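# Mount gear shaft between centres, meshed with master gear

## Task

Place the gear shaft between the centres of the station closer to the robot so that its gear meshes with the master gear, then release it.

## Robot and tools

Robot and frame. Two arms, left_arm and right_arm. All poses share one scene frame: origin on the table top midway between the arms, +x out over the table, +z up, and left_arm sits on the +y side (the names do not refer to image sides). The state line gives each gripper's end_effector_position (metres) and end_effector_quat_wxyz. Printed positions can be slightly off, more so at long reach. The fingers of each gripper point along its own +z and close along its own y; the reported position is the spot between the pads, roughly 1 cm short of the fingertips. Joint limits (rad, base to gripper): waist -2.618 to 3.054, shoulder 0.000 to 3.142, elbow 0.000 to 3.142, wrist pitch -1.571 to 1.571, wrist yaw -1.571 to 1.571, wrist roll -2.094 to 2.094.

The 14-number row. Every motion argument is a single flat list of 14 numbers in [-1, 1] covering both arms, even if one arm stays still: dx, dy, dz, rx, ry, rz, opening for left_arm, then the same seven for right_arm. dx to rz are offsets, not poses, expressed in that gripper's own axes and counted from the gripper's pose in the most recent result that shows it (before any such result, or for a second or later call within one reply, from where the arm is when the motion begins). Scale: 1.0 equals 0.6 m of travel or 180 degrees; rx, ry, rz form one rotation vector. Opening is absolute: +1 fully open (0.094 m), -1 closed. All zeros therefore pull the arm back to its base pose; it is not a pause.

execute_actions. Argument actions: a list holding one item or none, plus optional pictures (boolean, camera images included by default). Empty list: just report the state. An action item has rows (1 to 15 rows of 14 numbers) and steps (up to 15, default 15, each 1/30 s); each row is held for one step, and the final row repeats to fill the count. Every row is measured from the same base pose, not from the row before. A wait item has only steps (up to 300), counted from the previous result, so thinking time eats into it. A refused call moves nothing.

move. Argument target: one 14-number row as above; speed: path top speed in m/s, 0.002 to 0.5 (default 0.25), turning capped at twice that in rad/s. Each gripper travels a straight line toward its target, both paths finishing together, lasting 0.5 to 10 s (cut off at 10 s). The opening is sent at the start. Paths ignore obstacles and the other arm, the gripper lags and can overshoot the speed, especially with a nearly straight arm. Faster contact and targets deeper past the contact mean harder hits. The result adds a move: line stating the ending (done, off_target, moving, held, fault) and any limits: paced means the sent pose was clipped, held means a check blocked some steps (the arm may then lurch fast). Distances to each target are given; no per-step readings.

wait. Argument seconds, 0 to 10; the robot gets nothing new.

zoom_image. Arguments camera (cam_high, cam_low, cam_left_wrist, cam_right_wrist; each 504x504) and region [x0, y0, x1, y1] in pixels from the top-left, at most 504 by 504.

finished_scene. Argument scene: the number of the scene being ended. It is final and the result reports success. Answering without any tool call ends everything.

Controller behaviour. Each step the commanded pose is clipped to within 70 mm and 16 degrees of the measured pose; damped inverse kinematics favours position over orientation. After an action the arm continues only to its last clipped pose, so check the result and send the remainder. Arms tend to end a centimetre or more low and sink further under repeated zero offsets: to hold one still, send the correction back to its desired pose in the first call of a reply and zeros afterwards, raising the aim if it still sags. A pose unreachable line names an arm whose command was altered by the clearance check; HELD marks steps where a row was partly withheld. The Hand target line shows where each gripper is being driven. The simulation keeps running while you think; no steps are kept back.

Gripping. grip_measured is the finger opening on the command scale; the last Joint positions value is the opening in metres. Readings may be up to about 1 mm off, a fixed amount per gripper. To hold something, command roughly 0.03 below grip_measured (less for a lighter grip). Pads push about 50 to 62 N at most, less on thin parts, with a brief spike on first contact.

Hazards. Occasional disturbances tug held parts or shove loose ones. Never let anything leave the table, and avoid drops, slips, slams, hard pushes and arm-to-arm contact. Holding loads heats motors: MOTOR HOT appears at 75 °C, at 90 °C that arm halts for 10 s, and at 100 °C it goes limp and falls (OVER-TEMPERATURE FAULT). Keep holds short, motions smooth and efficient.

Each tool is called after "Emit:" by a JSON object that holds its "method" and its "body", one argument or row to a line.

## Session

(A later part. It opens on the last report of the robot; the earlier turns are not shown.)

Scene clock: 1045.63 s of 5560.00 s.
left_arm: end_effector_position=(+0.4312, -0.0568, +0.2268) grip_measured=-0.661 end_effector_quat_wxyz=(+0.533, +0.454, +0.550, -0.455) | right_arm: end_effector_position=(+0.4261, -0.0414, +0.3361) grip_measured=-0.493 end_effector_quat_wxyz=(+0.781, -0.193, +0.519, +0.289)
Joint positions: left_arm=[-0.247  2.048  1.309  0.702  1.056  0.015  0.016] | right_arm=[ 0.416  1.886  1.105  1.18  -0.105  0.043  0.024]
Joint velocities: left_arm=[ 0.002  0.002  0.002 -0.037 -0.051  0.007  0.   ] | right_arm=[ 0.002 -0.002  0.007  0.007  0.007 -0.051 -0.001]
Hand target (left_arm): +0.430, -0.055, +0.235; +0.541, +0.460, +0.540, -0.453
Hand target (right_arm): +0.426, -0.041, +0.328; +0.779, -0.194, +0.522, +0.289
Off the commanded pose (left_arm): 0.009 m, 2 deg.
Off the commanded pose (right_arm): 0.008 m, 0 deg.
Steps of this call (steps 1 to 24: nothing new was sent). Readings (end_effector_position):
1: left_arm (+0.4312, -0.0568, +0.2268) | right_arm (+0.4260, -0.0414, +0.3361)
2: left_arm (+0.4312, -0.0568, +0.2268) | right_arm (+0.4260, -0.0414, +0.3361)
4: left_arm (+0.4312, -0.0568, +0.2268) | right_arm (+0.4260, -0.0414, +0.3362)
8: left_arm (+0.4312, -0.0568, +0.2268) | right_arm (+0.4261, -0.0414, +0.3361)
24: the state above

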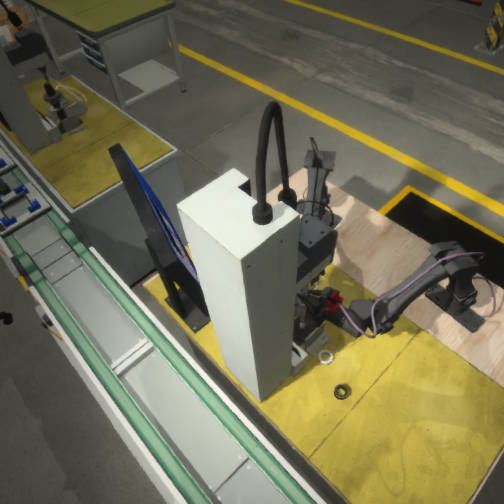

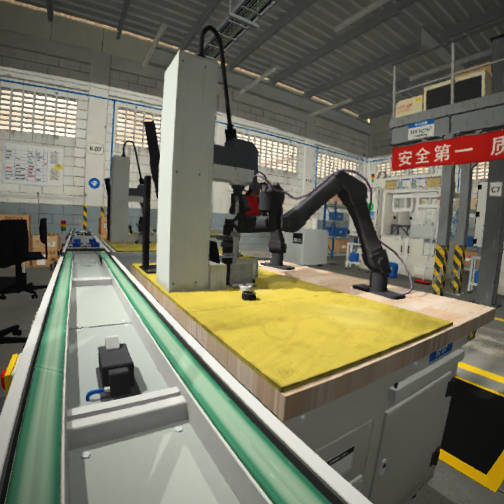

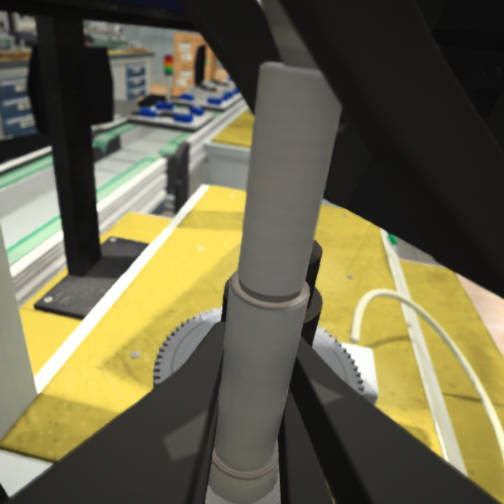

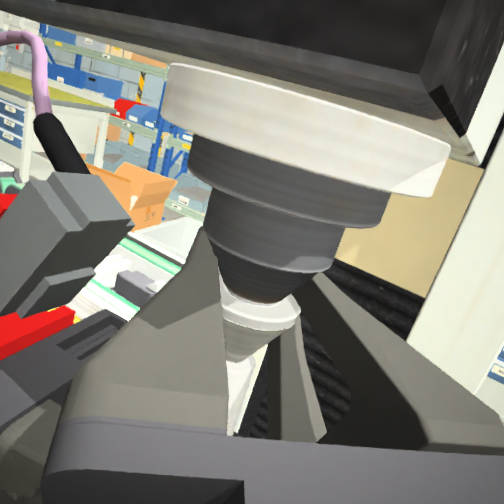

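Emit:
{"method": "execute_actions", "body": {
  "actions": [
    {"rows": [[-0.013,-0.002,-0.004,0.002,-0.004,0.008,-0.695,0.011,0,-0.0045,0,0,0,-0.52],[-0.012,-0.002,-0.004,0.002,-0.004,0.008,-0.695,0.010,0,-0.004,0,0,0,-0.52],[-0.011,-0.002,-0.004,0.002,-0.004,0.008,-0.695,0.009,0,-0.0036,0,0,0,-0.52],[-0.010,-0.002,-0.004,0.002,-0.004,0.008,-0.695,0.008,0,-0.0032,0,0,0,-0.52],[-0.009,-0.002,-0.004,0.002,-0.004,0.008,-0.695,0.007,0,-0.0028,0,0,0,-0.52],[-0.008,-0.002,-0.004,0.002,-0.004,0.008,-0.695,0.006,0,-0.0024,0,0,0,-0.52],[-0.007,-0.002,-0.004,0.002,-0.004,0.008,-0.695,0.005,0,-0.002,0,0,0,-0.52],[-0.006,-0.002,-0.004,0.002,-0.004,0.008,-0.695,0.004,0,-0.0016,0,0,0,-0.52],[-0.005,-0.002,-0.004,0.002,-0.004,0.008,-0.695,0.003,0,-0.0012,0,0,0,-0.52],[-0.004,-0.002,-0.004,0.002,-0.004,0.008,-0.695,0.002,0,-0.0008,0,0,0,-0.52],[-0.003,-0.002,-0.004,0.002,-0.004,0.008,-0.695,0.001,0,-0.0004,0,0,0,-0.52],[-0.002,-0.002,-0.004,0.002,-0.004,0.008,-0.695,0,0,0,0,0,0,-0.52],[-0.001,-0.002,-0.004,0.002,-0.004,0.008,-0.695,0,0,0,0,0,0,-0.52],[0,-0.002,-0.004,0.002,-0.004,0.008,-0.695,0,0,0,0,0,0,-0.52]], "steps": 15}
  ],
  "pictures": false
}}

Emit:
{"method": "wait", "body": {
  "seconds": 0.8
}}

Scene clock: 1056.13 s of 5560.00 s.
left_arm: end_effector_position=(+0.4313, -0.0569, +0.2270) grip_measured=-0.661 end_effector_quat_wxyz=(+0.534, +0.455, +0.549, -0.454) | right_arm: end_effector_position=(+0.4260, -0.0414, +0.3362) grip_measured=-0.493 end_effector_quat_wxyz=(+0.781, -0.193, +0.519, +0.289)
Joint positions: left_arm=[-0.247  2.049  1.309  0.708  1.056  0.015  0.016] | right_arm=[ 0.416  1.886  1.105  1.181 -0.105  0.043  0.024]
Joint velocities: left_arm=[ 0.012  0.022  0.002  0.095 -0.022 -0.022 -0.001] | right_arm=[-0.007 -0.007  0.007  0.007  0.007  0.022 -0.   ]
Hand target (left_arm): +0.430, -0.055, +0.227; +0.540, +0.460, +0.540, -0.453
Hand target (right_arm): +0.426, -0.041, +0.336; +0.781, -0.193, +0.519, +0.289
Off the commanded pose (left_arm): 0.003 m, 1 deg.
Off the commanded pose (right_arm): 0.000 m, 0 deg.
Steps of this call (steps 1 to 90: nothing new was sent; then 7.00 s passed at rest; steps 91 to 105: all 15 steps of this action). Readings (end_effector_position):
91: left_arm (+0.4312, -0.0568, +0.2268) | right_arm (+0.4260, -0.0414, +0.3362)
92: left_arm (+0.4312, -0.0568, +0.2269) | right_arm (+0.4260, -0.0414, +0.3362)
94: left_arm (+0.4312, -0.0568, +0.2270) | right_arm (+0.4260, -0.0414, +0.3362)
98: left_arm (+0.4312, -0.0568, +0.2271) | right_arm (+0.4260, -0.0414, +0.3362)
105: the state above

Scene clock: 1056.93 s of 5560.00 s.
left_arm: end_effector_position=(+0.4315, -0.0570, +0.2271) grip_measured=-0.661 end_effector_quat_wxyz=(+0.536, +0.455, +0.548, -0.454) | right_arm: end_effector_position=(+0.4260, -0.0414, +0.3362) grip_measured=-0.493 end_effector_quat_wxyz=(+0.781, -0.193, +0.519, +0.289)
Joint positions: left_arm=[-0.247  2.051  1.309  0.713  1.056  0.015  0.016] | right_arm=[ 0.416  1.886  1.105  1.181 -0.105  0.043  0.024]
Joint velocities: left_arm=[-0.007  0.002  0.002  0.007 -0.022 -0.037 -0.001] | right_arm=[-0.017  0.007 -0.007 -0.051  0.007 -0.095 -0.   ]
Hand target (left_arm): +0.430, -0.055, +0.227; +0.540, +0.460, +0.540, -0.453
Hand target (right_arm): +0.426, -0.041, +0.336; +0.781, -0.193, +0.519, +0.289
Off the commanded pose (left_arm): 0.003 m, 1 deg.
Off the commanded pose (right_arm): 0.000 m, 0 deg.
Steps of this call (steps 1 to 24: nothing new was sent). Readings (end_effector_position):
1: left_arm (+0.4314, -0.0569, +0.2270) | right_arm (+0.4260, -0.0414, +0.3362)
2: left_arm (+0.4315, -0.0569, +0.2270) | right_arm (+0.4260, -0.0414, +0.3362)
4: left_arm (+0.4315, -0.0570, +0.2270) | right_arm (+0.4260, -0.0414, +0.3362)
8: left_arm (+0.4315, -0.0570, +0.2270) | right_arm (+0.4260, -0.0414, +0.3362)
24: the state above

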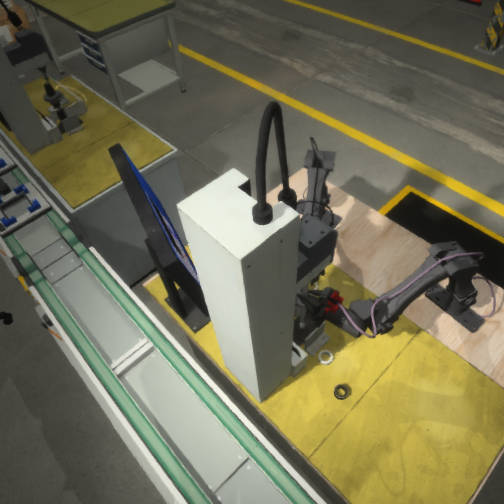

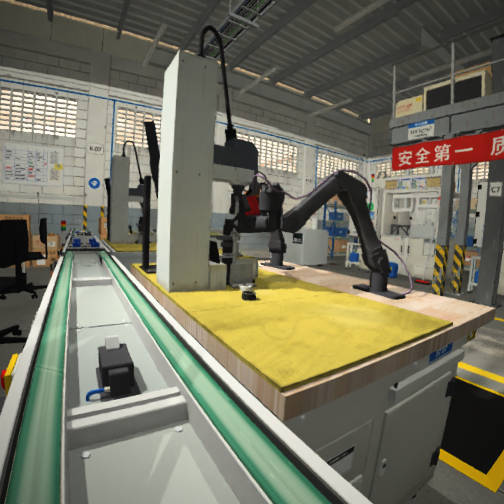

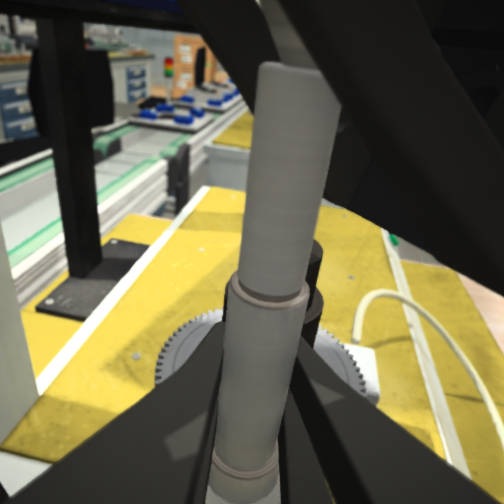

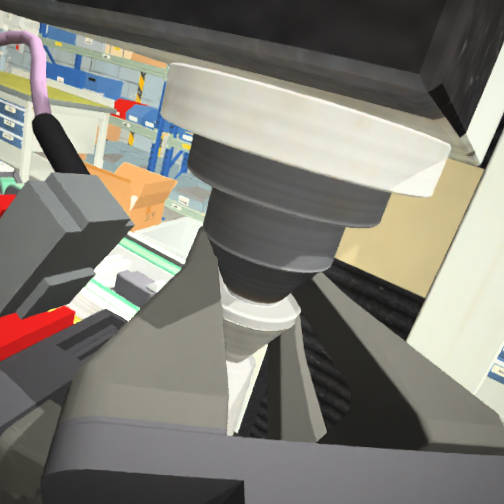

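Emit:
{"method": "execute_actions", "body": {
  "actions": [
    {"rows": [[0.001,-0.0025,-0.004,0.0018,-0.002,0.0045,-0.695,0,0,0,0,0,0,-0.52],[0.002,-0.0023,-0.0038,0.0016,-0.0015,0.0035,-0.695,0,0,0,0,0,0,-0.52],[0.003,-0.0021,-0.0036,0.0014,-0.001,0.0025,-0.695,0,0,0,0,0,0,-0.52],[0.004,-0.0019,-0.0034,0.0012,-0.0005,0.0015,-0.695,0,0,0,0,0,0,-0.52],[0.005,-0.0017,-0.0032,0.001,0,0.0005,-0.695,0,0,0,0,0,0,-0.52],[0.006,-0.0015,-0.003,0.0008,0.0005,-0.0005,-0.695,0,0,0,0,0,0,-0.52],[0.007,-0.0013,-0.0028,0.0006,0.001,-0.0015,-0.695,0,0,0,0,0,0,-0.52],[0.008,-0.0011,-0.0026,0.0004,0.0015,-0.0024,-0.695,0,0,0,0,0,0,-0.52],[0.009,-0.001,-0.0024,0.0002,0.0015,-0.0024,-0.695,0,0,0,0,0,0,-0.52],[0.010,-0.001,-0.002,0,0.0015,-0.0024,-0.695,0,0,0,0,0,0,-0.52]], "steps": 15}
  ],
  "pictures": false
}}

Emit:
{"method": "wait", "body": {
  "seconds": 0.8
}}

Scene clock: 1067.83 s of 5560.00 s.
left_arm: end_effector_position=(+0.4315, -0.0570, +0.2270) grip_measured=-0.661 end_effector_quat_wxyz=(+0.535, +0.455, +0.548, -0.454) | right_arm: end_effector_position=(+0.4260, -0.0414, +0.3362) grip_measured=-0.493 end_effector_quat_wxyz=(+0.781, -0.193, +0.519, +0.289)
Joint positions: left_arm=[-0.247  2.051  1.309  0.712  1.056  0.015  0.016] | right_arm=[ 0.416  1.886  1.105  1.181 -0.105  0.043  0.024]
Joint velocities: left_arm=[ 0.012  0.002 -0.017 -0.037  0.037 -0.051 -0.001] | right_arm=[ 0.002 -0.002  0.002 -0.051  0.007 -0.066 -0.001]
Hand target (left_arm): +0.431, -0.056, +0.221; +0.532, +0.454, +0.551, -0.455
Hand target (right_arm): +0.426, -0.041, +0.336; +0.781, -0.193, +0.519, +0.289
Off the commanded pose (left_arm): 0.006 m, 0 deg.
Off the commanded pose (right_arm): 0.000 m, 0 deg.
Steps of this call (steps 1 to 90: nothing new was sent; then 7.40 s passed at rest; steps 91 to 105: all 15 steps of this action). Readings (end_effector_position):
91: left_arm (+0.4315, -0.0570, +0.2271) | right_arm (+0.4260, -0.0414, +0.3362)
92: left_arm (+0.4315, -0.0570, +0.2271) | right_arm (+0.4260, -0.0414, +0.3362)
94: left_arm (+0.4315, -0.0570, +0.2271) | right_arm (+0.4260, -0.0414, +0.3362)
98: left_arm (+0.4315, -0.0570, +0.2270) | right_arm (+0.4260, -0.0414, +0.3362)
105: the state above

Scene clock: 1068.63 s of 5560.00 s.
left_arm: end_effector_position=(+0.4315, -0.0570, +0.2270) grip_measured=-0.661 end_effector_quat_wxyz=(+0.535, +0.455, +0.548, -0.454) | right_arm: end_effector_position=(+0.4260, -0.0414, +0.3362) grip_measured=-0.493 end_effector_quat_wxyz=(+0.781, -0.193, +0.519, +0.289)
Joint positions: left_arm=[-0.247  2.051  1.309  0.712  1.056  0.015  0.016] | right_arm=[ 0.416  1.886  1.105  1.181 -0.105  0.043  0.024]
Joint velocities: left_arm=[-0.012 -0.007  0.012 -0.051 -0.022 -0.051  0.001] | right_arm=[-0.007 -0.027 -0.007 -0.037  0.037 -0.022 -0.001]
Hand target (left_arm): +0.431, -0.056, +0.221; +0.532, +0.454, +0.551, -0.455
Hand target (right_arm): +0.426, -0.041, +0.336; +0.781, -0.193, +0.519, +0.289
Off the commanded pose (left_arm): 0.006 m, 0 deg.
Off the commanded pose (right_arm): 0.000 m, 0 deg.
Steps of this call (steps 1 to 24: nothing new was sent). Readings (end_effector_position):
1: left_arm (+0.4315, -0.0570, +0.2270) | right_arm (+0.4260, -0.0414, +0.3362)
2: left_arm (+0.4315, -0.0570, +0.2270) | right_arm (+0.4260, -0.0414, +0.3362)
4: left_arm (+0.4315, -0.0570, +0.2270) | right_arm (+0.4260, -0.0414, +0.3362)
8: left_arm (+0.4315, -0.0570, +0.2270) | right_arm (+0.4260, -0.0414, +0.3362)
24: the state above

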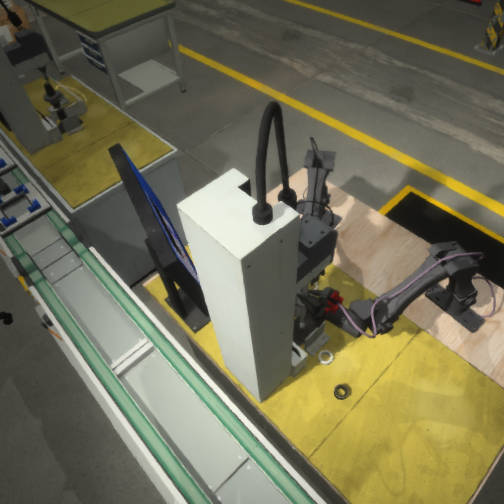

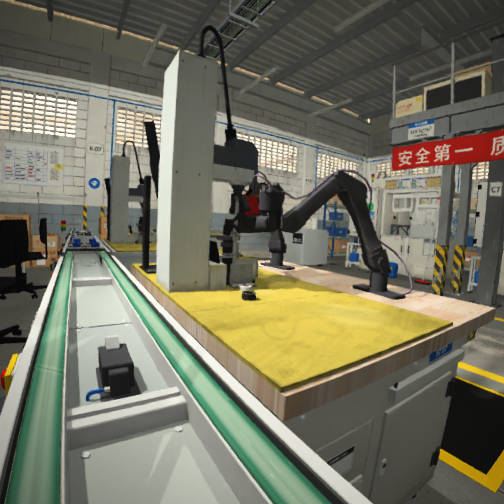

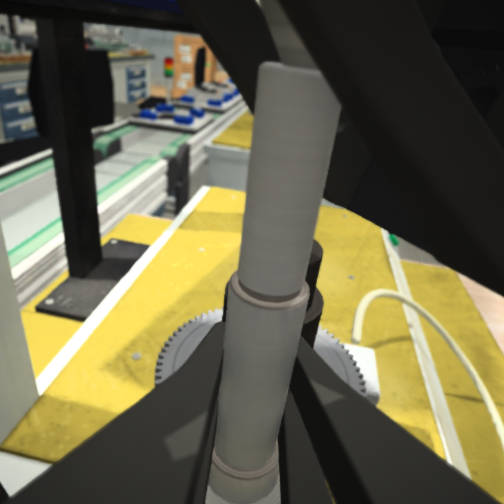

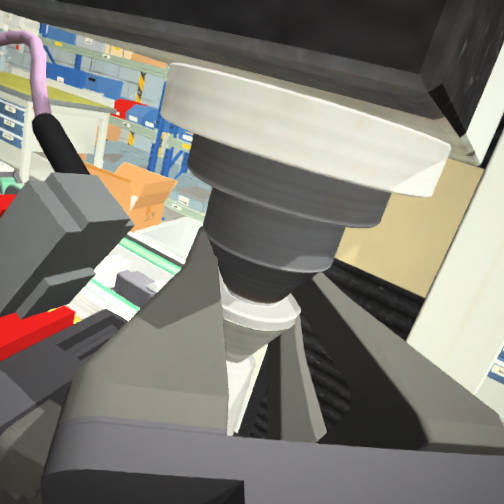

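Emit:
{"method": "execute_actions", "body": {
  "actions": [
    {"rows": [[0.006,-0.001,-0.002,0,0.0005,-0.0005,-0.695,-0.002,0,0.0008,0,-0.001,0,-0.53],[0.001,-0.001,-0.002,0,-0.0007,0.0015,-0.695,-0.004,0,0.0016,0,-0.002,0,-0.535],[-0.004,-0.001,-0.002,0,-0.0019,0.0035,-0.695,-0.006,0,0.0024,0,-0.003,0,-0.535],[-0.009,-0.001,-0.002,0,-0.0031,0.0055,-0.695,-0.008,0,0.0033,0,-0.004,0,-0.535],[-0.014,-0.001,-0.002,0,-0.0043,0.0075,-0.695,-0.010,0,0.0041,0,-0.005,0,-0.535],[-0.019,-0.001,-0.002,0,-0.0055,0.0095,-0.695,-0.012,0,0.0049,0,-0.006,0,-0.535],[-0.024,-0.001,-0.002,0,-0.0067,0.0115,-0.695,-0.014,0,0.0057,0,-0.007,0,-0.535],[-0.029,-0.001,-0.002,0,-0.0079,0.0135,-0.695,-0.016,0,0.0065,0,-0.008,0,-0.535],[-0.034,-0.001,-0.002,0,-0.0091,0.0155,-0.695,-0.018,0,0.0073,0,-0.009,0,-0.535],[-0.039,-0.001,-0.002,0,-0.0103,0.0175,-0.695,-0.020,0,0.0081,0,-0.010,0,-0.535],[-0.044,-0.001,-0.002,0,-0.0115,0.0195,-0.695,-0.022,0,0.009,0,-0.011,0,-0.535],[-0.049,-0.001,-0.002,0,-0.0127,0.0215,-0.695,-0.024,0,0.0098,0,-0.012,0,-0.535],[-0.053,-0.001,-0.002,0,-0.0139,0.0235,-0.695,-0.026,0,0.0106,0,-0.013,0,-0.535],[-0.057,-0.001,-0.002,0,-0.015,0.0255,-0.695,-0.0278,0,0.0113,0,-0.014,0,-0.535],[-0.060,-0.001,-0.002,0,-0.016,0.027,-0.695,-0.0278,0,0.0113,0,-0.014,0,-0.535]], "steps": 15}
  ],
  "pictures": false
}}

Emit:
{"method": "wait", "body": {
  "seconds": 0.8
}}

Scene clock: 1100.67 s of 5560.00 s.
left_arm: end_effector_position=(+0.4315, -0.0570, +0.2272) grip_measured=-0.661 end_effector_quat_wxyz=(+0.536, +0.455, +0.548, -0.454) | right_arm: end_effector_position=(+0.4260, -0.0414, +0.3362) grip_measured=-0.493 end_effector_quat_wxyz=(+0.781, -0.193, +0.519, +0.289)
Joint positions: left_arm=[-0.247  2.051  1.309  0.714  1.056  0.014  0.016] | right_arm=[ 0.416  1.886  1.105  1.181 -0.105  0.043  0.024]
Joint velocities: left_arm=[-0.002  0.012 -0.012  0.007 -0.022  0.022  0.   ] | right_arm=[-0.012 -0.002  0.012 -0.051  0.007 -0.037  0.   ]
Hand target (left_arm): +0.429, -0.056, +0.263; +0.568, +0.466, +0.514, -0.443
Hand target (right_arm): +0.425, -0.042, +0.354; +0.792, -0.187, +0.502, +0.294
Off the commanded pose (left_arm): 0.036 m, 6 deg.
Off the commanded pose (right_arm): 0.018 m, 3 deg.
Steps of this call (steps 1 to 90: nothing new was sent; then 28.53 s passed at rest; steps 91 to 105: all 15 steps of this action). Readings (end_effector_position):
91: left_arm (+0.4315, -0.0570, +0.2270) | right_arm (+0.4260, -0.0414, +0.3362)
92: left_arm (+0.4315, -0.0570, +0.2270) | right_arm (+0.4260, -0.0414, +0.3362)
94: left_arm (+0.4315, -0.0570, +0.2270) | right_arm (+0.4260, -0.0414, +0.3362)
98: left_arm (+0.4315, -0.0570, +0.2270) | right_arm (+0.4260, -0.0414, +0.3362)
105: the state above

Scene clock: 1101.47 s of 5560.00 s.
left_arm: end_effector_position=(+0.4315, -0.0570, +0.2273) grip_measured=-0.661 end_effector_quat_wxyz=(+0.536, +0.455, +0.548, -0.454) | right_arm: end_effector_position=(+0.4260, -0.0414, +0.3362) grip_measured=-0.493 end_effector_quat_wxyz=(+0.781, -0.193, +0.519, +0.289)
Joint positions: left_arm=[-0.247  2.051  1.309  0.714  1.056  0.013  0.016] | right_arm=[ 0.416  1.886  1.105  1.181 -0.105  0.043  0.024]
Joint velocities: left_arm=[ 0.007  0.002 -0.012  0.022 -0.007  0.081  0.001] | right_arm=[-0.002  0.002 -0.017  0.007  0.007  0.037  0.001]
Hand target (left_arm): +0.429, -0.056, +0.263; +0.568, +0.466, +0.514, -0.443
Hand target (right_arm): +0.425, -0.042, +0.354; +0.792, -0.187, +0.502, +0.294
Off the commanded pose (left_arm): 0.036 m, 6 deg.
Off the commanded pose (right_arm): 0.018 m, 3 deg.
Steps of this call (steps 1 to 24: nothing new was sent). Readings (end_effector_position):
1: left_arm (+0.4315, -0.0570, +0.2273) | right_arm (+0.4260, -0.0414, +0.3362)
2: left_arm (+0.4315, -0.0570, +0.2273) | right_arm (+0.4260, -0.0414, +0.3362)
4: left_arm (+0.4315, -0.0570, +0.2273) | right_arm (+0.4260, -0.0414, +0.3362)
8: left_arm (+0.4315, -0.0570, +0.2273) | right_arm (+0.4260, -0.0414, +0.3362)
24: the state above

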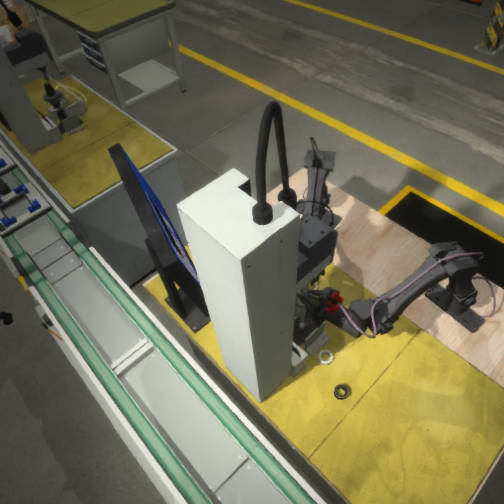

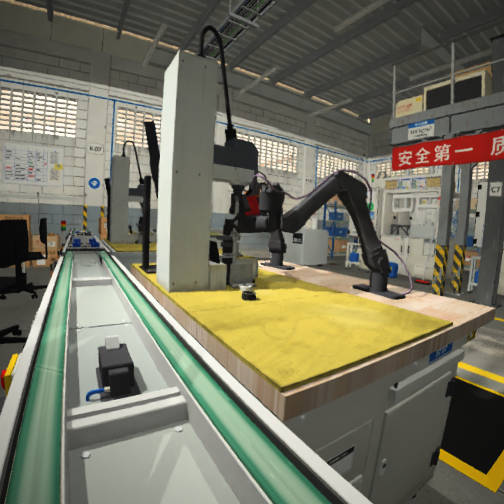

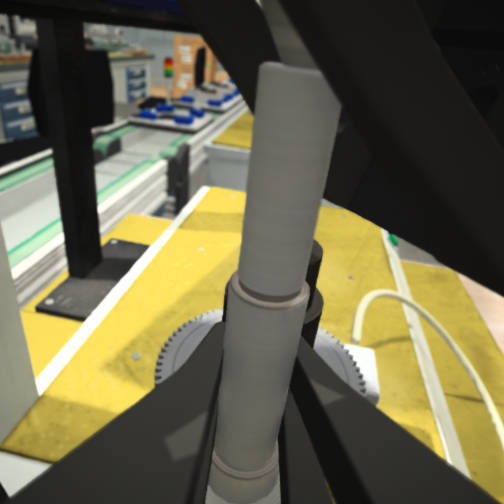

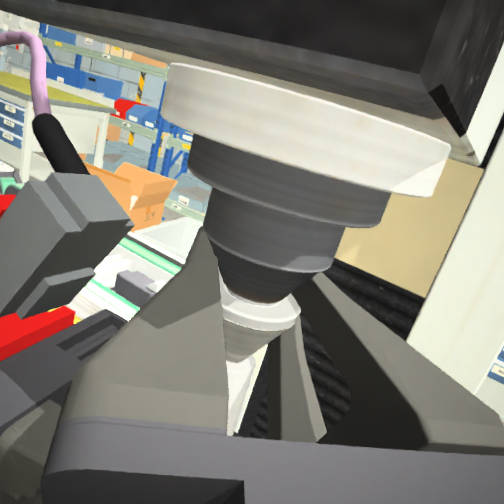

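Emit:
{"method": "execute_actions", "body": {
  "actions": [
    {"rows": [[-0.0595,-0.001,-0.003,0,-0.0154,0.027,-0.695,-0.0278,0,0.0113,0,-0.014,0,-0.535],[-0.0595,-0.001,-0.004,0,-0.0148,0.0272,-0.695,-0.0278,0,0.0113,0,-0.014,0,-0.535],[-0.0595,-0.001,-0.005,0,-0.0142,0.0274,-0.695,-0.0278,0,0.0113,0,-0.014,0,-0.535],[-0.0595,-0.001,-0.006,0,-0.0136,0.0276,-0.695,-0.0278,0,0.0113,0,-0.014,0,-0.535],[-0.0595,-0.001,-0.007,0,-0.013,0.0278,-0.695,-0.0278,0,0.0113,0,-0.014,0,-0.535],[-0.0595,-0.001,-0.008,0,-0.0124,0.028,-0.695,-0.0278,0,0.0113,0,-0.014,0,-0.535],[-0.0595,-0.001,-0.009,0,-0.0118,0.0282,-0.695,-0.0278,0,0.0113,0,-0.014,0,-0.535],[-0.0595,-0.001,-0.010,0,-0.0112,0.0284,-0.695,-0.0278,0,0.0113,0,-0.014,0,-0.535],[-0.0595,-0.001,-0.011,0,-0.0106,0.0286,-0.695,-0.0278,0,0.0113,0,-0.014,0,-0.535],[-0.0595,-0.001,-0.012,0,-0.010,0.0288,-0.695,-0.0278,0,0.0113,0,-0.014,0,-0.535],[-0.0595,-0.001,-0.013,0,-0.0095,0.029,-0.695,-0.0278,0,0.0113,0,-0.014,0,-0.535],[-0.0595,-0.001,-0.014,0,-0.009,0.029,-0.695,-0.0278,0,0.0113,0,-0.014,0,-0.535],[-0.0595,-0.001,-0.015,0,-0.0085,0.029,-0.695,-0.0278,0,0.0113,0,-0.014,0,-0.535],[-0.0595,-0.001,-0.016,0,-0.008,0.029,-0.695,-0.0278,0,0.0113,0,-0.014,0,-0.535]], "steps": 15}
  ],
  "pictures": false
}}

Emit:
{"method": "wait", "body": {
  "seconds": 0.8
}}

Scene clock: 1113.33 s of 5560.00 s.
left_arm: end_effector_position=(+0.4307, -0.0562, +0.2276) grip_measured=-0.661 end_effector_quat_wxyz=(+0.531, +0.454, +0.555, -0.452) | right_arm: end_effector_position=(+0.4260, -0.0414, +0.3362) grip_measured=-0.493 end_effector_quat_wxyz=(+0.781, -0.193, +0.519, +0.289)
Joint positions: left_arm=[-0.247  2.036  1.309  0.67   1.051  0.03   0.016] | right_arm=[ 0.416  1.886  1.105  1.181 -0.105  0.043  0.024]
Joint velocities: left_arm=[-0.002 -0.032  0.007 -0.139 -0.037  0.095  0.001] | right_arm=[-0.002 -0.027  0.002 -0.051  0.022  0.095  0.   ]
Hand target (left_arm): +0.429, -0.048, +0.262; +0.563, +0.473, +0.520, -0.435
Hand target (right_arm): +0.425, -0.042, +0.354; +0.792, -0.187, +0.502, +0.294
Off the commanded pose (left_arm): 0.036 m, 6 deg.
Off the commanded pose (right_arm): 0.018 m, 3 deg.
Steps of this call (steps 1 to 90: nothing new was sent; then 8.37 s passed at rest; steps 91 to 105: all 15 steps of this action). Readings (end_effector_position):
91: left_arm (+0.4315, -0.0570, +0.2273) | right_arm (+0.4260, -0.0414, +0.3362)
92: left_arm (+0.4315, -0.0570, +0.2273) | right_arm (+0.4260, -0.0414, +0.3362)
94: left_arm (+0.4315, -0.0570, +0.2273) | right_arm (+0.4260, -0.0414, +0.3362)
98: left_arm (+0.4312, -0.0567, +0.2275) | right_arm (+0.4260, -0.0414, +0.3362)
105: the state above

Scene clock: 1114.13 s of 5560.00 s.
left_arm: end_effector_position=(+0.4307, -0.0560, +0.2274) grip_measured=-0.661 end_effector_quat_wxyz=(+0.530, +0.454, +0.556, -0.451) | right_arm: end_effector_position=(+0.4260, -0.0414, +0.3362) grip_measured=-0.493 end_effector_quat_wxyz=(+0.781, -0.193, +0.519, +0.289)
Joint positions: left_arm=[-0.247  2.034  1.309  0.662  1.049  0.034  0.016] | right_arm=[ 0.416  1.886  1.105  1.181 -0.105  0.043  0.024]
Joint velocities: left_arm=[-0.002 -0.007 -0.002  0.037 -0.037  0.007  0.   ] | right_arm=[-0.022  0.002  0.017 -0.066 -0.007  0.007  0.   ]
Hand target (left_arm): +0.429, -0.048, +0.262; +0.563, +0.473, +0.520, -0.435
Hand target (right_arm): +0.425, -0.042, +0.354; +0.792, -0.187, +0.502, +0.294
Off the commanded pose (left_arm): 0.037 m, 6 deg.
Off the commanded pose (right_arm): 0.018 m, 3 deg.
Steps of this call (steps 1 to 24: nothing new was sent). Readings (end_effector_position):
1: left_arm (+0.4307, -0.0561, +0.2275) | right_arm (+0.4260, -0.0414, +0.3362)
2: left_arm (+0.4307, -0.0561, +0.2274) | right_arm (+0.4260, -0.0414, +0.3362)
4: left_arm (+0.4307, -0.0560, +0.2274) | right_arm (+0.4260, -0.0414, +0.3362)
8: left_arm (+0.4307, -0.0560, +0.2275) | right_arm (+0.4260, -0.0414, +0.3362)
24: the state above

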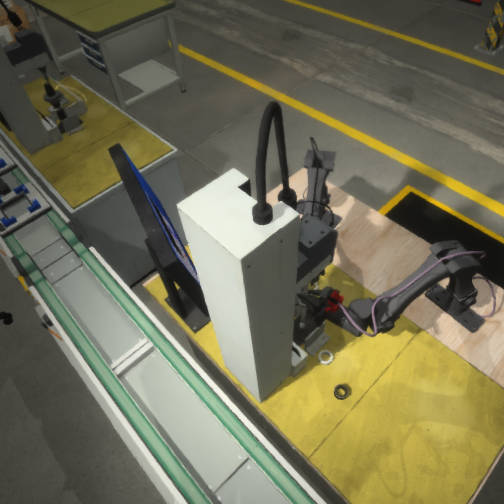

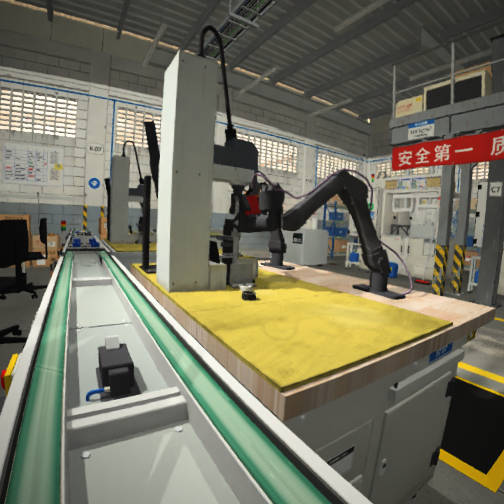

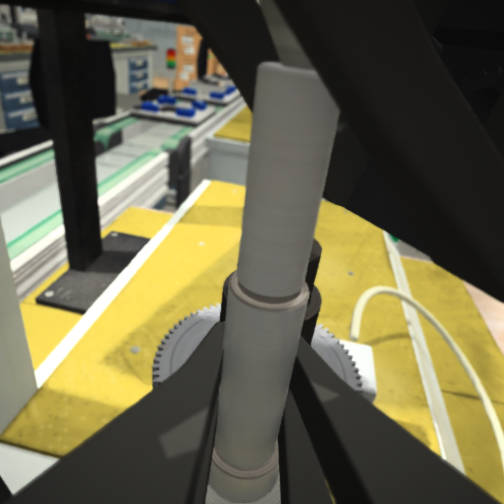

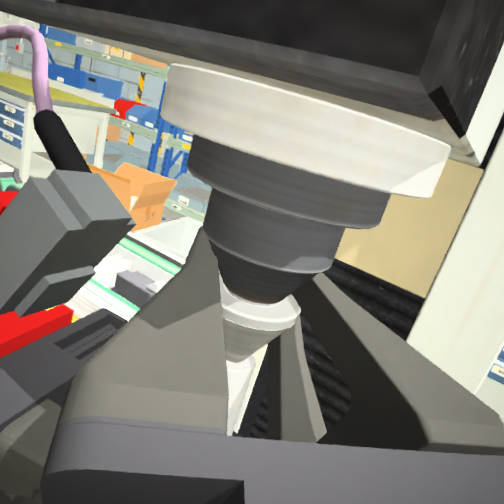

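Emit:
{"method": "execute_actions", "body": {
  "actions": [
    {"rows": [[-0.059,-0.0015,-0.0165,0.0016,-0.0136,0.032,-0.695,-0.0278,0,0.0113,0,-0.014,0,-0.535],[-0.059,-0.0012,-0.0175,0.0016,-0.0134,0.032,-0.695,-0.0278,0,0.0113,0,-0.014,0,-0.535],[-0.059,-0.0009,-0.0185,0.0016,-0.0132,0.032,-0.695,-0.0278,0,0.0113,0,-0.014,0,-0.535],[-0.059,-0.0006,-0.0195,0.0016,-0.013,0.032,-0.695,-0.0278,0,0.0113,0,-0.014,0,-0.535],[-0.059,-0.0003,-0.0205,0.0016,-0.0128,0.032,-0.695,-0.0278,0,0.0113,0,-0.014,0,-0.535],[-0.059,0,-0.0215,0.0016,-0.0126,0.032,-0.695,-0.0278,0,0.0113,0,-0.014,0,-0.535],[-0.059,0.0003,-0.0225,0.0016,-0.0124,0.032,-0.695,-0.0278,0,0.0113,0,-0.014,0,-0.535],[-0.059,0.0006,-0.0235,0.0016,-0.0122,0.032,-0.695,-0.0278,0,0.0113,0,-0.014,0,-0.535],[-0.059,0.0009,-0.0245,0.0016,-0.012,0.032,-0.695,-0.0278,0,0.0113,0,-0.014,0,-0.535],[-0.059,0.0012,-0.0255,0.0016,-0.0117,0.032,-0.695,-0.0278,0,0.0113,0,-0.014,0,-0.535],[-0.059,0.0015,-0.0265,0.0016,-0.0114,0.032,-0.695,-0.0278,0,0.0113,0,-0.014,0,-0.535],[-0.059,0.002,-0.028,0.0016,-0.011,0.032,-0.695,-0.0278,0,0.0113,0,-0.014,0,-0.535]], "steps": 15}
  ],
  "pictures": false
}}

Emit:
{"method": "wait", "body": {
  "seconds": 0.8
}}

Scene clock: 1128.67 s of 5560.00 s.
left_arm: end_effector_position=(+0.4306, -0.0555, +0.2273) grip_measured=-0.661 end_effector_quat_wxyz=(+0.529, +0.454, +0.559, -0.449) | right_arm: end_effector_position=(+0.4260, -0.0414, +0.3362) grip_measured=-0.493 end_effector_quat_wxyz=(+0.781, -0.193, +0.519, +0.289)
Joint positions: left_arm=[-0.247  2.027  1.309  0.641  1.044  0.045  0.016] | right_arm=[ 0.416  1.886  1.105  1.181 -0.105  0.043  0.024]
Joint velocities: left_arm=[-0.007 -0.007 -0.002 -0.066  0.007  0.022 -0.   ] | right_arm=[ 0.027  0.027 -0.002  0.022 -0.007 -0.022 -0.001]
Hand target (left_arm): +0.429, -0.041, +0.262; +0.560, +0.475, +0.523, -0.433
Hand target (right_arm): +0.425, -0.042, +0.354; +0.792, -0.187, +0.502, +0.294
Off the commanded pose (left_arm): 0.039 m, 6 deg.
Off the commanded pose (right_arm): 0.018 m, 3 deg.
Steps of this call (steps 1 to 90: nothing new was sent; then 11.03 s passed at rest; steps 91 to 105: all 15 steps of this action). Readings (end_effector_position):
91: left_arm (+0.4307, -0.0560, +0.2274) | right_arm (+0.4260, -0.0414, +0.3362)
92: left_arm (+0.4307, -0.0560, +0.2274) | right_arm (+0.4260, -0.0414, +0.3362)
94: left_arm (+0.4307, -0.0560, +0.2273) | right_arm (+0.4260, -0.0414, +0.3362)
98: left_arm (+0.4306, -0.0558, +0.2275) | right_arm (+0.4260, -0.0414, +0.3362)
105: the state above

Scene clock: 1129.47 s of 5560.00 s.
left_arm: end_effector_position=(+0.4307, -0.0555, +0.2274) grip_measured=-0.661 end_effector_quat_wxyz=(+0.529, +0.454, +0.560, -0.448) | right_arm: end_effector_position=(+0.4260, -0.0414, +0.3362) grip_measured=-0.493 end_effector_quat_wxyz=(+0.781, -0.193, +0.519, +0.289)
Joint positions: left_arm=[-0.247  2.027  1.309  0.64   1.043  0.046  0.016] | right_arm=[ 0.416  1.886  1.105  1.181 -0.105  0.043  0.024]
Joint velocities: left_arm=[ 0.007 -0.007  0.002 -0.022 -0.051 -0.037 -0.   ] | right_arm=[-0.002 -0.007 -0.017 -0.007 -0.051  0.051 -0.001]
Hand target (left_arm): +0.429, -0.041, +0.262; +0.561, +0.475, +0.523, -0.432
Hand target (right_arm): +0.425, -0.042, +0.354; +0.792, -0.187, +0.502, +0.294
Off the commanded pose (left_arm): 0.039 m, 6 deg.
Off the commanded pose (right_arm): 0.018 m, 3 deg.
Steps of this call (steps 1 to 24: nothing new was sent). Readings (end_effector_position):
1: left_arm (+0.4307, -0.0555, +0.2274) | right_arm (+0.4260, -0.0414, +0.3362)
2: left_arm (+0.4307, -0.0555, +0.2273) | right_arm (+0.4260, -0.0414, +0.3362)
4: left_arm (+0.4307, -0.0555, +0.2273) | right_arm (+0.4260, -0.0414, +0.3362)
8: left_arm (+0.4307, -0.0555, +0.2274) | right_arm (+0.4260, -0.0414, +0.3362)
24: the state above

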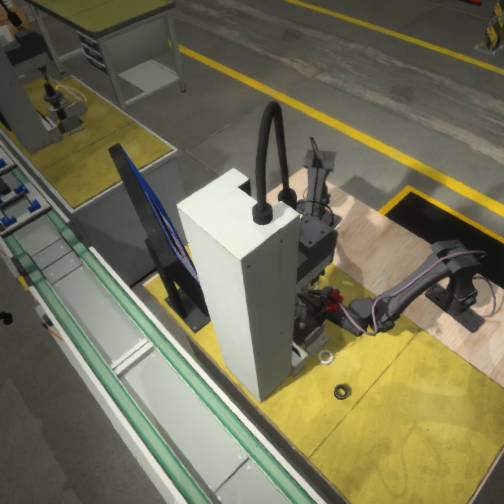

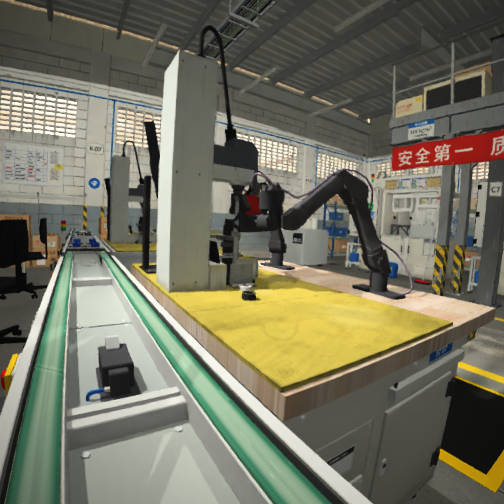

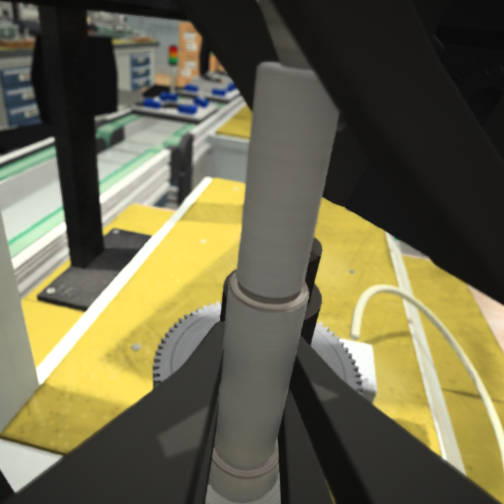

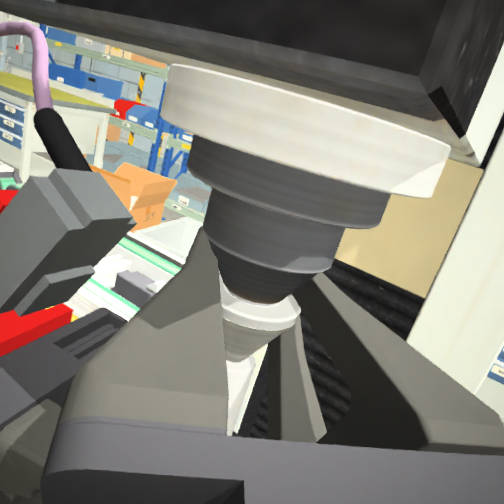

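Emit:
{"method": "execute_actions", "body": {
  "actions": [
    {"rows": [[-0.0585,0.001,-0.0265,0.0025,-0.0125,0.0328,-0.695,-0.0278,0,0.0113,0,-0.014,0,-0.535],[-0.0585,0.001,-0.0265,0.0025,-0.0118,0.0329,-0.695,-0.0278,0,0.0113,0,-0.014,0,-0.535],[-0.0585,0.001,-0.0265,0.0025,-0.0111,0.033,-0.695,-0.0278,0,0.0113,0,-0.014,0,-0.535],[-0.0585,0.001,-0.0265,0.0025,-0.0104,0.0331,-0.695,-0.0278,0,0.0113,0,-0.014,0,-0.535],[-0.0585,0.001,-0.0265,0.0025,-0.0097,0.0332,-0.695,-0.0278,0,0.0113,0,-0.014,0,-0.535],[-0.0585,0.001,-0.0265,0.0025,-0.009,0.0333,-0.695,-0.0278,0,0.0113,0,-0.014,0,-0.535],[-0.0585,0.001,-0.0265,0.0025,-0.0083,0.0334,-0.695,-0.0278,0,0.0113,0,-0.014,0,-0.535],[-0.0585,0.001,-0.0265,0.0025,-0.0076,0.0335,-0.695,-0.0278,0,0.0113,0,-0.014,0,-0.535],[-0.0585,0.001,-0.0265,0.0025,-0.0069,0.0336,-0.695,-0.0278,0,0.0113,0,-0.014,0,-0.535],[-0.0585,0.001,-0.0265,0.0025,-0.0062,0.0337,-0.695,-0.0278,0,0.0113,0,-0.014,0,-0.535],[-0.0585,0.001,-0.0265,0.0025,-0.0055,0.0338,-0.695,-0.0278,0,0.0113,0,-0.014,0,-0.535],[-0.0585,0.001,-0.0265,0.0025,-0.0048,0.0339,-0.695,-0.0278,0,0.0113,0,-0.014,0,-0.535],[-0.0585,0.001,-0.0265,0.0025,-0.004,0.034,-0.695,-0.0278,0,0.0113,0,-0.014,0,-0.535]], "steps": 15}
  ],
  "pictures": false
}}

Emit:
{"method": "wait", "body": {
  "seconds": 0.8
}}

Emit:
{"method": "zoom_image", "body": {
  "camera": "cam_low",
  "region": [215, 222, 255, 272]
}}

Scene clock: 1145.93 s of 5560.00 s.
left_arm: end_effector_position=(+0.4308, -0.0554, +0.2270) grip_measured=-0.661 end_effector_quat_wxyz=(+0.523, +0.460, +0.566, -0.441) | right_arm: end_effector_position=(+0.4260, -0.0414, +0.3362) grip_measured=-0.493 end_effector_quat_wxyz=(+0.781, -0.193, +0.519, +0.289)
Joint positions: left_arm=[-0.248  2.015  1.324  0.565  1.038  0.09   0.016] | right_arm=[ 0.416  1.886  1.105  1.181 -0.105  0.043  0.024]
Joint velocities: left_arm=[-0.002 -0.042  0.012 -0.095 -0.007  0.139  0.   ] | right_arm=[-0.027  0.012 -0.012 -0.037 -0.022 -0.007  0.   ]
Hand target (left_arm): +0.429, -0.042, +0.262; +0.554, +0.482, +0.530, -0.424
Hand target (right_arm): +0.425, -0.042, +0.354; +0.792, -0.187, +0.502, +0.294
Off the commanded pose (left_arm): 0.039 m, 6 deg.
Off the commanded pose (right_arm): 0.018 m, 3 deg.
Steps of this call (steps 1 to 90: nothing new was sent; then 12.97 s passed at rest; steps 91 to 105: all 15 steps of this action). Readings (end_effector_position):
91: left_arm (+0.4307, -0.0555, +0.2274) | right_arm (+0.4260, -0.0414, +0.3362)
92: left_arm (+0.4307, -0.0554, +0.2274) | right_arm (+0.4260, -0.0414, +0.3362)
94: left_arm (+0.4306, -0.0554, +0.2273) | right_arm (+0.4260, -0.0414, +0.3362)
98: left_arm (+0.4308, -0.0554, +0.2272) | right_arm (+0.4260, -0.0414, +0.3362)
105: the state above

Scene clock: 1146.73 s of 5560.00 s.
left_arm: end_effector_position=(+0.4309, -0.0553, +0.2271) grip_measured=-0.661 end_effector_quat_wxyz=(+0.522, +0.461, +0.567, -0.439) | right_arm: end_effector_position=(+0.4260, -0.0414, +0.3362) grip_measured=-0.493 end_effector_quat_wxyz=(+0.781, -0.193, +0.519, +0.289)
Joint positions: left_arm=[-0.248  2.012  1.327  0.551  1.037  0.099  0.016] | right_arm=[ 0.416  1.886  1.105  1.181 -0.105  0.043  0.024]
Joint velocities: left_arm=[-0.007 -0.007  0.002 -0.022 -0.037 -0.022  0.   ] | right_arm=[-0.002 -0.007  0.007  0.022  0.022 -0.037 -0.001]
Hand target (left_arm): +0.429, -0.042, +0.262; +0.555, +0.482, +0.529, -0.424
Hand target (right_arm): +0.425, -0.042, +0.354; +0.792, -0.187, +0.502, +0.294
Off the commanded pose (left_arm): 0.039 m, 6 deg.
Off the commanded pose (right_arm): 0.018 m, 3 deg.
Steps of this call (steps 1 to 24: nothing new was sent). Readings (end_effector_position):
1: left_arm (+0.4308, -0.0554, +0.2272) | right_arm (+0.4260, -0.0414, +0.3362)
2: left_arm (+0.4308, -0.0554, +0.2270) | right_arm (+0.4260, -0.0414, +0.3362)
4: left_arm (+0.4309, -0.0554, +0.2271) | right_arm (+0.4260, -0.0414, +0.3362)
8: left_arm (+0.4308, -0.0554, +0.2269) | right_arm (+0.4260, -0.0414, +0.3362)
24: the state above

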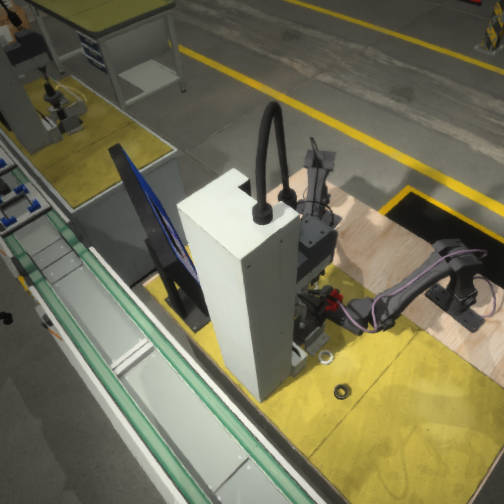

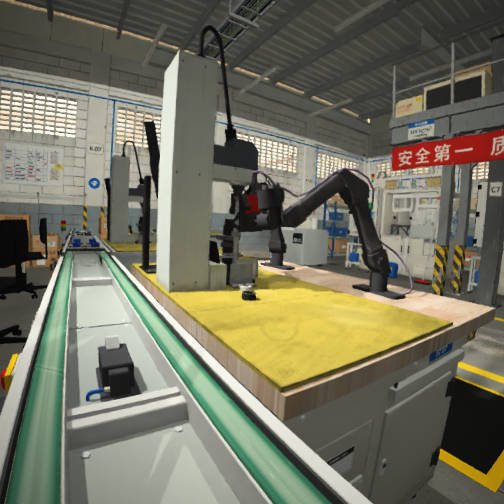

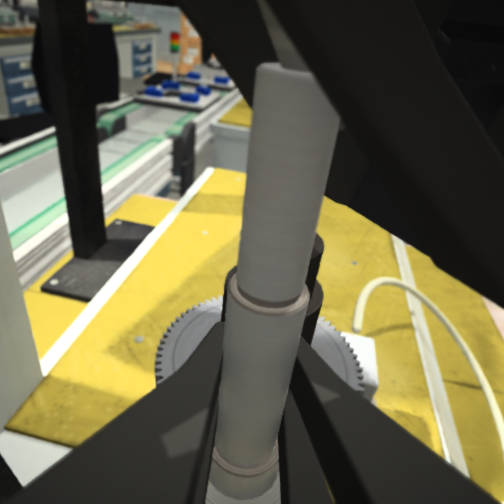

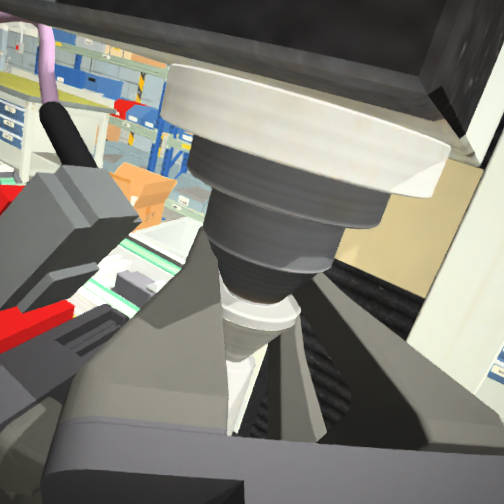

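Region (215, 222, 255, 272) of cam_low's 504x504 image, scaled by 10.080, with more detail than that image has; it fills the left 403 columns of this view, and the rest is white.

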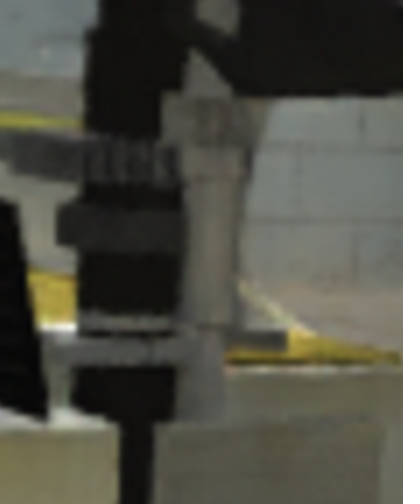

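Emit:
{"method": "zoom_image", "body": {
  "camera": "cam_high",
  "region": [287, 300, 317, 335]
}}

Emit:
{"method": "zoom_image", "body": {
  "camera": "cam_low",
  "region": [215, 180, 255, 230]
}}

Region (287, 300, 317, 335) of cam_high's 504x504 image, scaled by 14.400, with more detail than that image has; it fills the left 432 columns of this view, and the rest is white.

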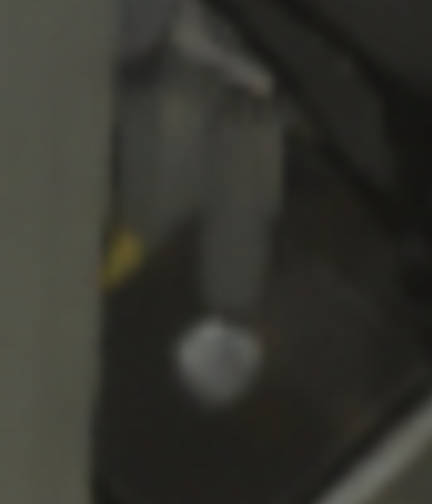

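Region (215, 180, 255, 230) of cam_low's 504x504 image, scaled by 10.080, with more detail than that image has; it fills the left 403 columns of this view, and the rest is white.

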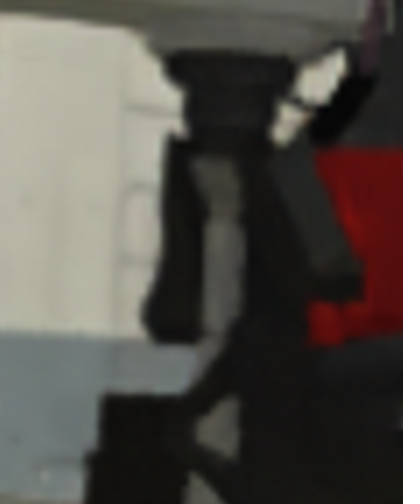

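Emit:
{"method": "execute_actions", "body": {
  "actions": [
    {"rows": [[-0.058,0,-0.0264,0.0025,-0.0147,0.0336,-0.695,-0.0286,0,0.0116,0,-0.0144,0,-0.535],[-0.0595,0,-0.0265,0.0025,-0.0151,0.0343,-0.695,-0.0294,0,0.012,0,-0.0148,0,-0.535],[-0.061,0,-0.0266,0.0025,-0.0155,0.035,-0.695,-0.0302,0,0.0123,0,-0.0152,0,-0.535],[-0.0625,0,-0.0268,0.0025,-0.016,0.0357,-0.695,-0.031,0,0.0126,0,-0.0156,0,-0.535],[-0.064,0,-0.0269,0.0025,-0.0164,0.0364,-0.695,-0.0318,0,0.013,0,-0.016,0,-0.535],[-0.0655,0,-0.027,0.0025,-0.0168,0.0371,-0.695,-0.0326,0,0.0133,0,-0.0164,0,-0.535],[-0.067,0,-0.0271,0.0025,-0.0172,0.0378,-0.695,-0.0334,0,0.0136,0,-0.0168,0,-0.535],[-0.0685,0,-0.0273,0.0025,-0.0176,0.0385,-0.695,-0.0342,0,0.0139,0,-0.0172,0,-0.535],[-0.070,0,-0.0274,0.0025,-0.018,0.0392,-0.695,-0.035,0,0.0143,0,-0.0176,0,-0.535],[-0.0715,0,-0.0275,0.0025,-0.0185,0.0399,-0.695,-0.0358,0,0.0146,0,-0.018,0,-0.535],[-0.073,0,-0.0277,0.0025,-0.019,0.0406,-0.695,-0.0366,0,0.0149,0,-0.0184,0,-0.535],[-0.0745,0,-0.0278,0.0025,-0.0194,0.0412,-0.695,-0.0376,0,0.0153,0,-0.0187,0,-0.535],[-0.076,0,-0.0279,0.0025,-0.0197,0.0416,-0.695,-0.0386,0,0.0157,0,-0.019,0,-0.535],[-0.077,0,-0.028,0.0025,-0.020,0.042,-0.695,-0.0386,0,0.0157,0,-0.019,0,-0.535]], "steps": 15}
  ],
  "pictures": false
}}

Emit:
{"method": "wait", "body": {
  "seconds": 0.8
}}

Scene clock: 1182.07 s of 5560.00 s.
left_arm: end_effector_position=(+0.4309, -0.0553, +0.2274) grip_measured=-0.661 end_effector_quat_wxyz=(+0.523, +0.461, +0.567, -0.439) | right_arm: end_effector_position=(+0.4260, -0.0414, +0.3366) grip_measured=-0.493 end_effector_quat_wxyz=(+0.781, -0.193, +0.518, +0.290)
Joint positions: left_arm=[-0.248  2.012  1.327  0.551  1.036  0.099  0.016] | right_arm=[ 0.416  1.886  1.106  1.181 -0.105  0.043  0.024]
Joint velocities: left_arm=[-0.002  0.007 -0.007 -0.051 -0.066  0.007 -0.001] | right_arm=[-0.017 -0.002 -0.012 -0.022 -0.022 -0.007 -0.001]
Hand target (left_arm): +0.428, -0.043, +0.273; +0.566, +0.486, +0.518, -0.420
Hand target (right_arm): +0.425, -0.043, +0.361; +0.796, -0.184, +0.495, +0.295
Off the commanded pose (left_arm): 0.049 m, 8 deg.
Off the commanded pose (right_arm): 0.025 m, 3 deg.
Steps of this call (steps 1 to 90: nothing new was sent; then 31.83 s passed at rest; steps 91 to 105: all 15 steps of this action). Readings (end_effector_position):
91: left_arm (+0.4309, -0.0553, +0.2271) | right_arm (+0.4260, -0.0414, +0.3362)
92: left_arm (+0.4309, -0.0553, +0.2271) | right_arm (+0.4260, -0.0414, +0.3362)
94: left_arm (+0.4309, -0.0553, +0.2271) | right_arm (+0.4260, -0.0414, +0.3362)
98: left_arm (+0.4309, -0.0553, +0.2271) | right_arm (+0.4260, -0.0414, +0.3362)
105: the state above

Scene clock: 1182.87 s of 5560.00 s.
left_arm: end_effector_position=(+0.4309, -0.0553, +0.2274) grip_measured=-0.661 end_effector_quat_wxyz=(+0.523, +0.461, +0.567, -0.439) | right_arm: end_effector_position=(+0.4260, -0.0414, +0.3366) grip_measured=-0.493 end_effector_quat_wxyz=(+0.781, -0.193, +0.518, +0.290)
Joint positions: left_arm=[-0.248  2.012  1.327  0.551  1.036  0.099  0.016] | right_arm=[ 0.416  1.886  1.106  1.181 -0.105  0.043  0.024]
Joint velocities: left_arm=[-0.002  0.002  0.017 -0.007 -0.066 -0.022 -0.001] | right_arm=[-0.007  0.002 -0.027  0.007  0.037  0.007 -0.   ]
Hand target (left_arm): +0.428, -0.043, +0.273; +0.566, +0.486, +0.518, -0.420
Hand target (right_arm): +0.425, -0.043, +0.361; +0.796, -0.184, +0.495, +0.295
Off the commanded pose (left_arm): 0.049 m, 8 deg.
Off the commanded pose (right_arm): 0.025 m, 3 deg.
Steps of this call (steps 1 to 24: nothing new was sent). Readings (end_effector_position):
1: left_arm (+0.4309, -0.0553, +0.2274) | right_arm (+0.4260, -0.0414, +0.3366)
2: left_arm (+0.4309, -0.0553, +0.2274) | right_arm (+0.4260, -0.0414, +0.3366)
4: left_arm (+0.4309, -0.0553, +0.2274) | right_arm (+0.4260, -0.0414, +0.3366)
8: left_arm (+0.4309, -0.0553, +0.2274) | right_arm (+0.4260, -0.0414, +0.3366)
24: the state above

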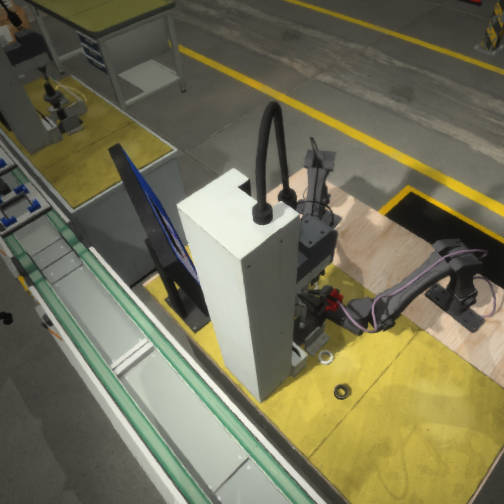

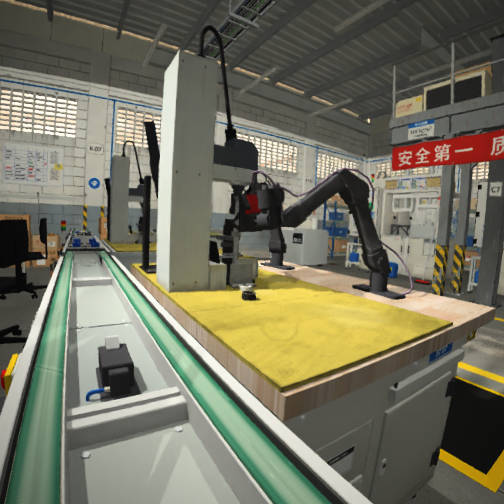

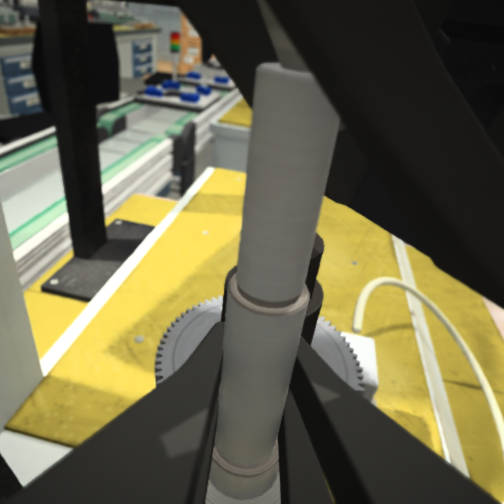

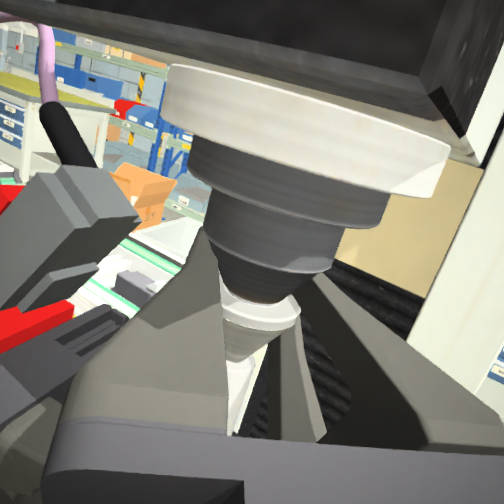

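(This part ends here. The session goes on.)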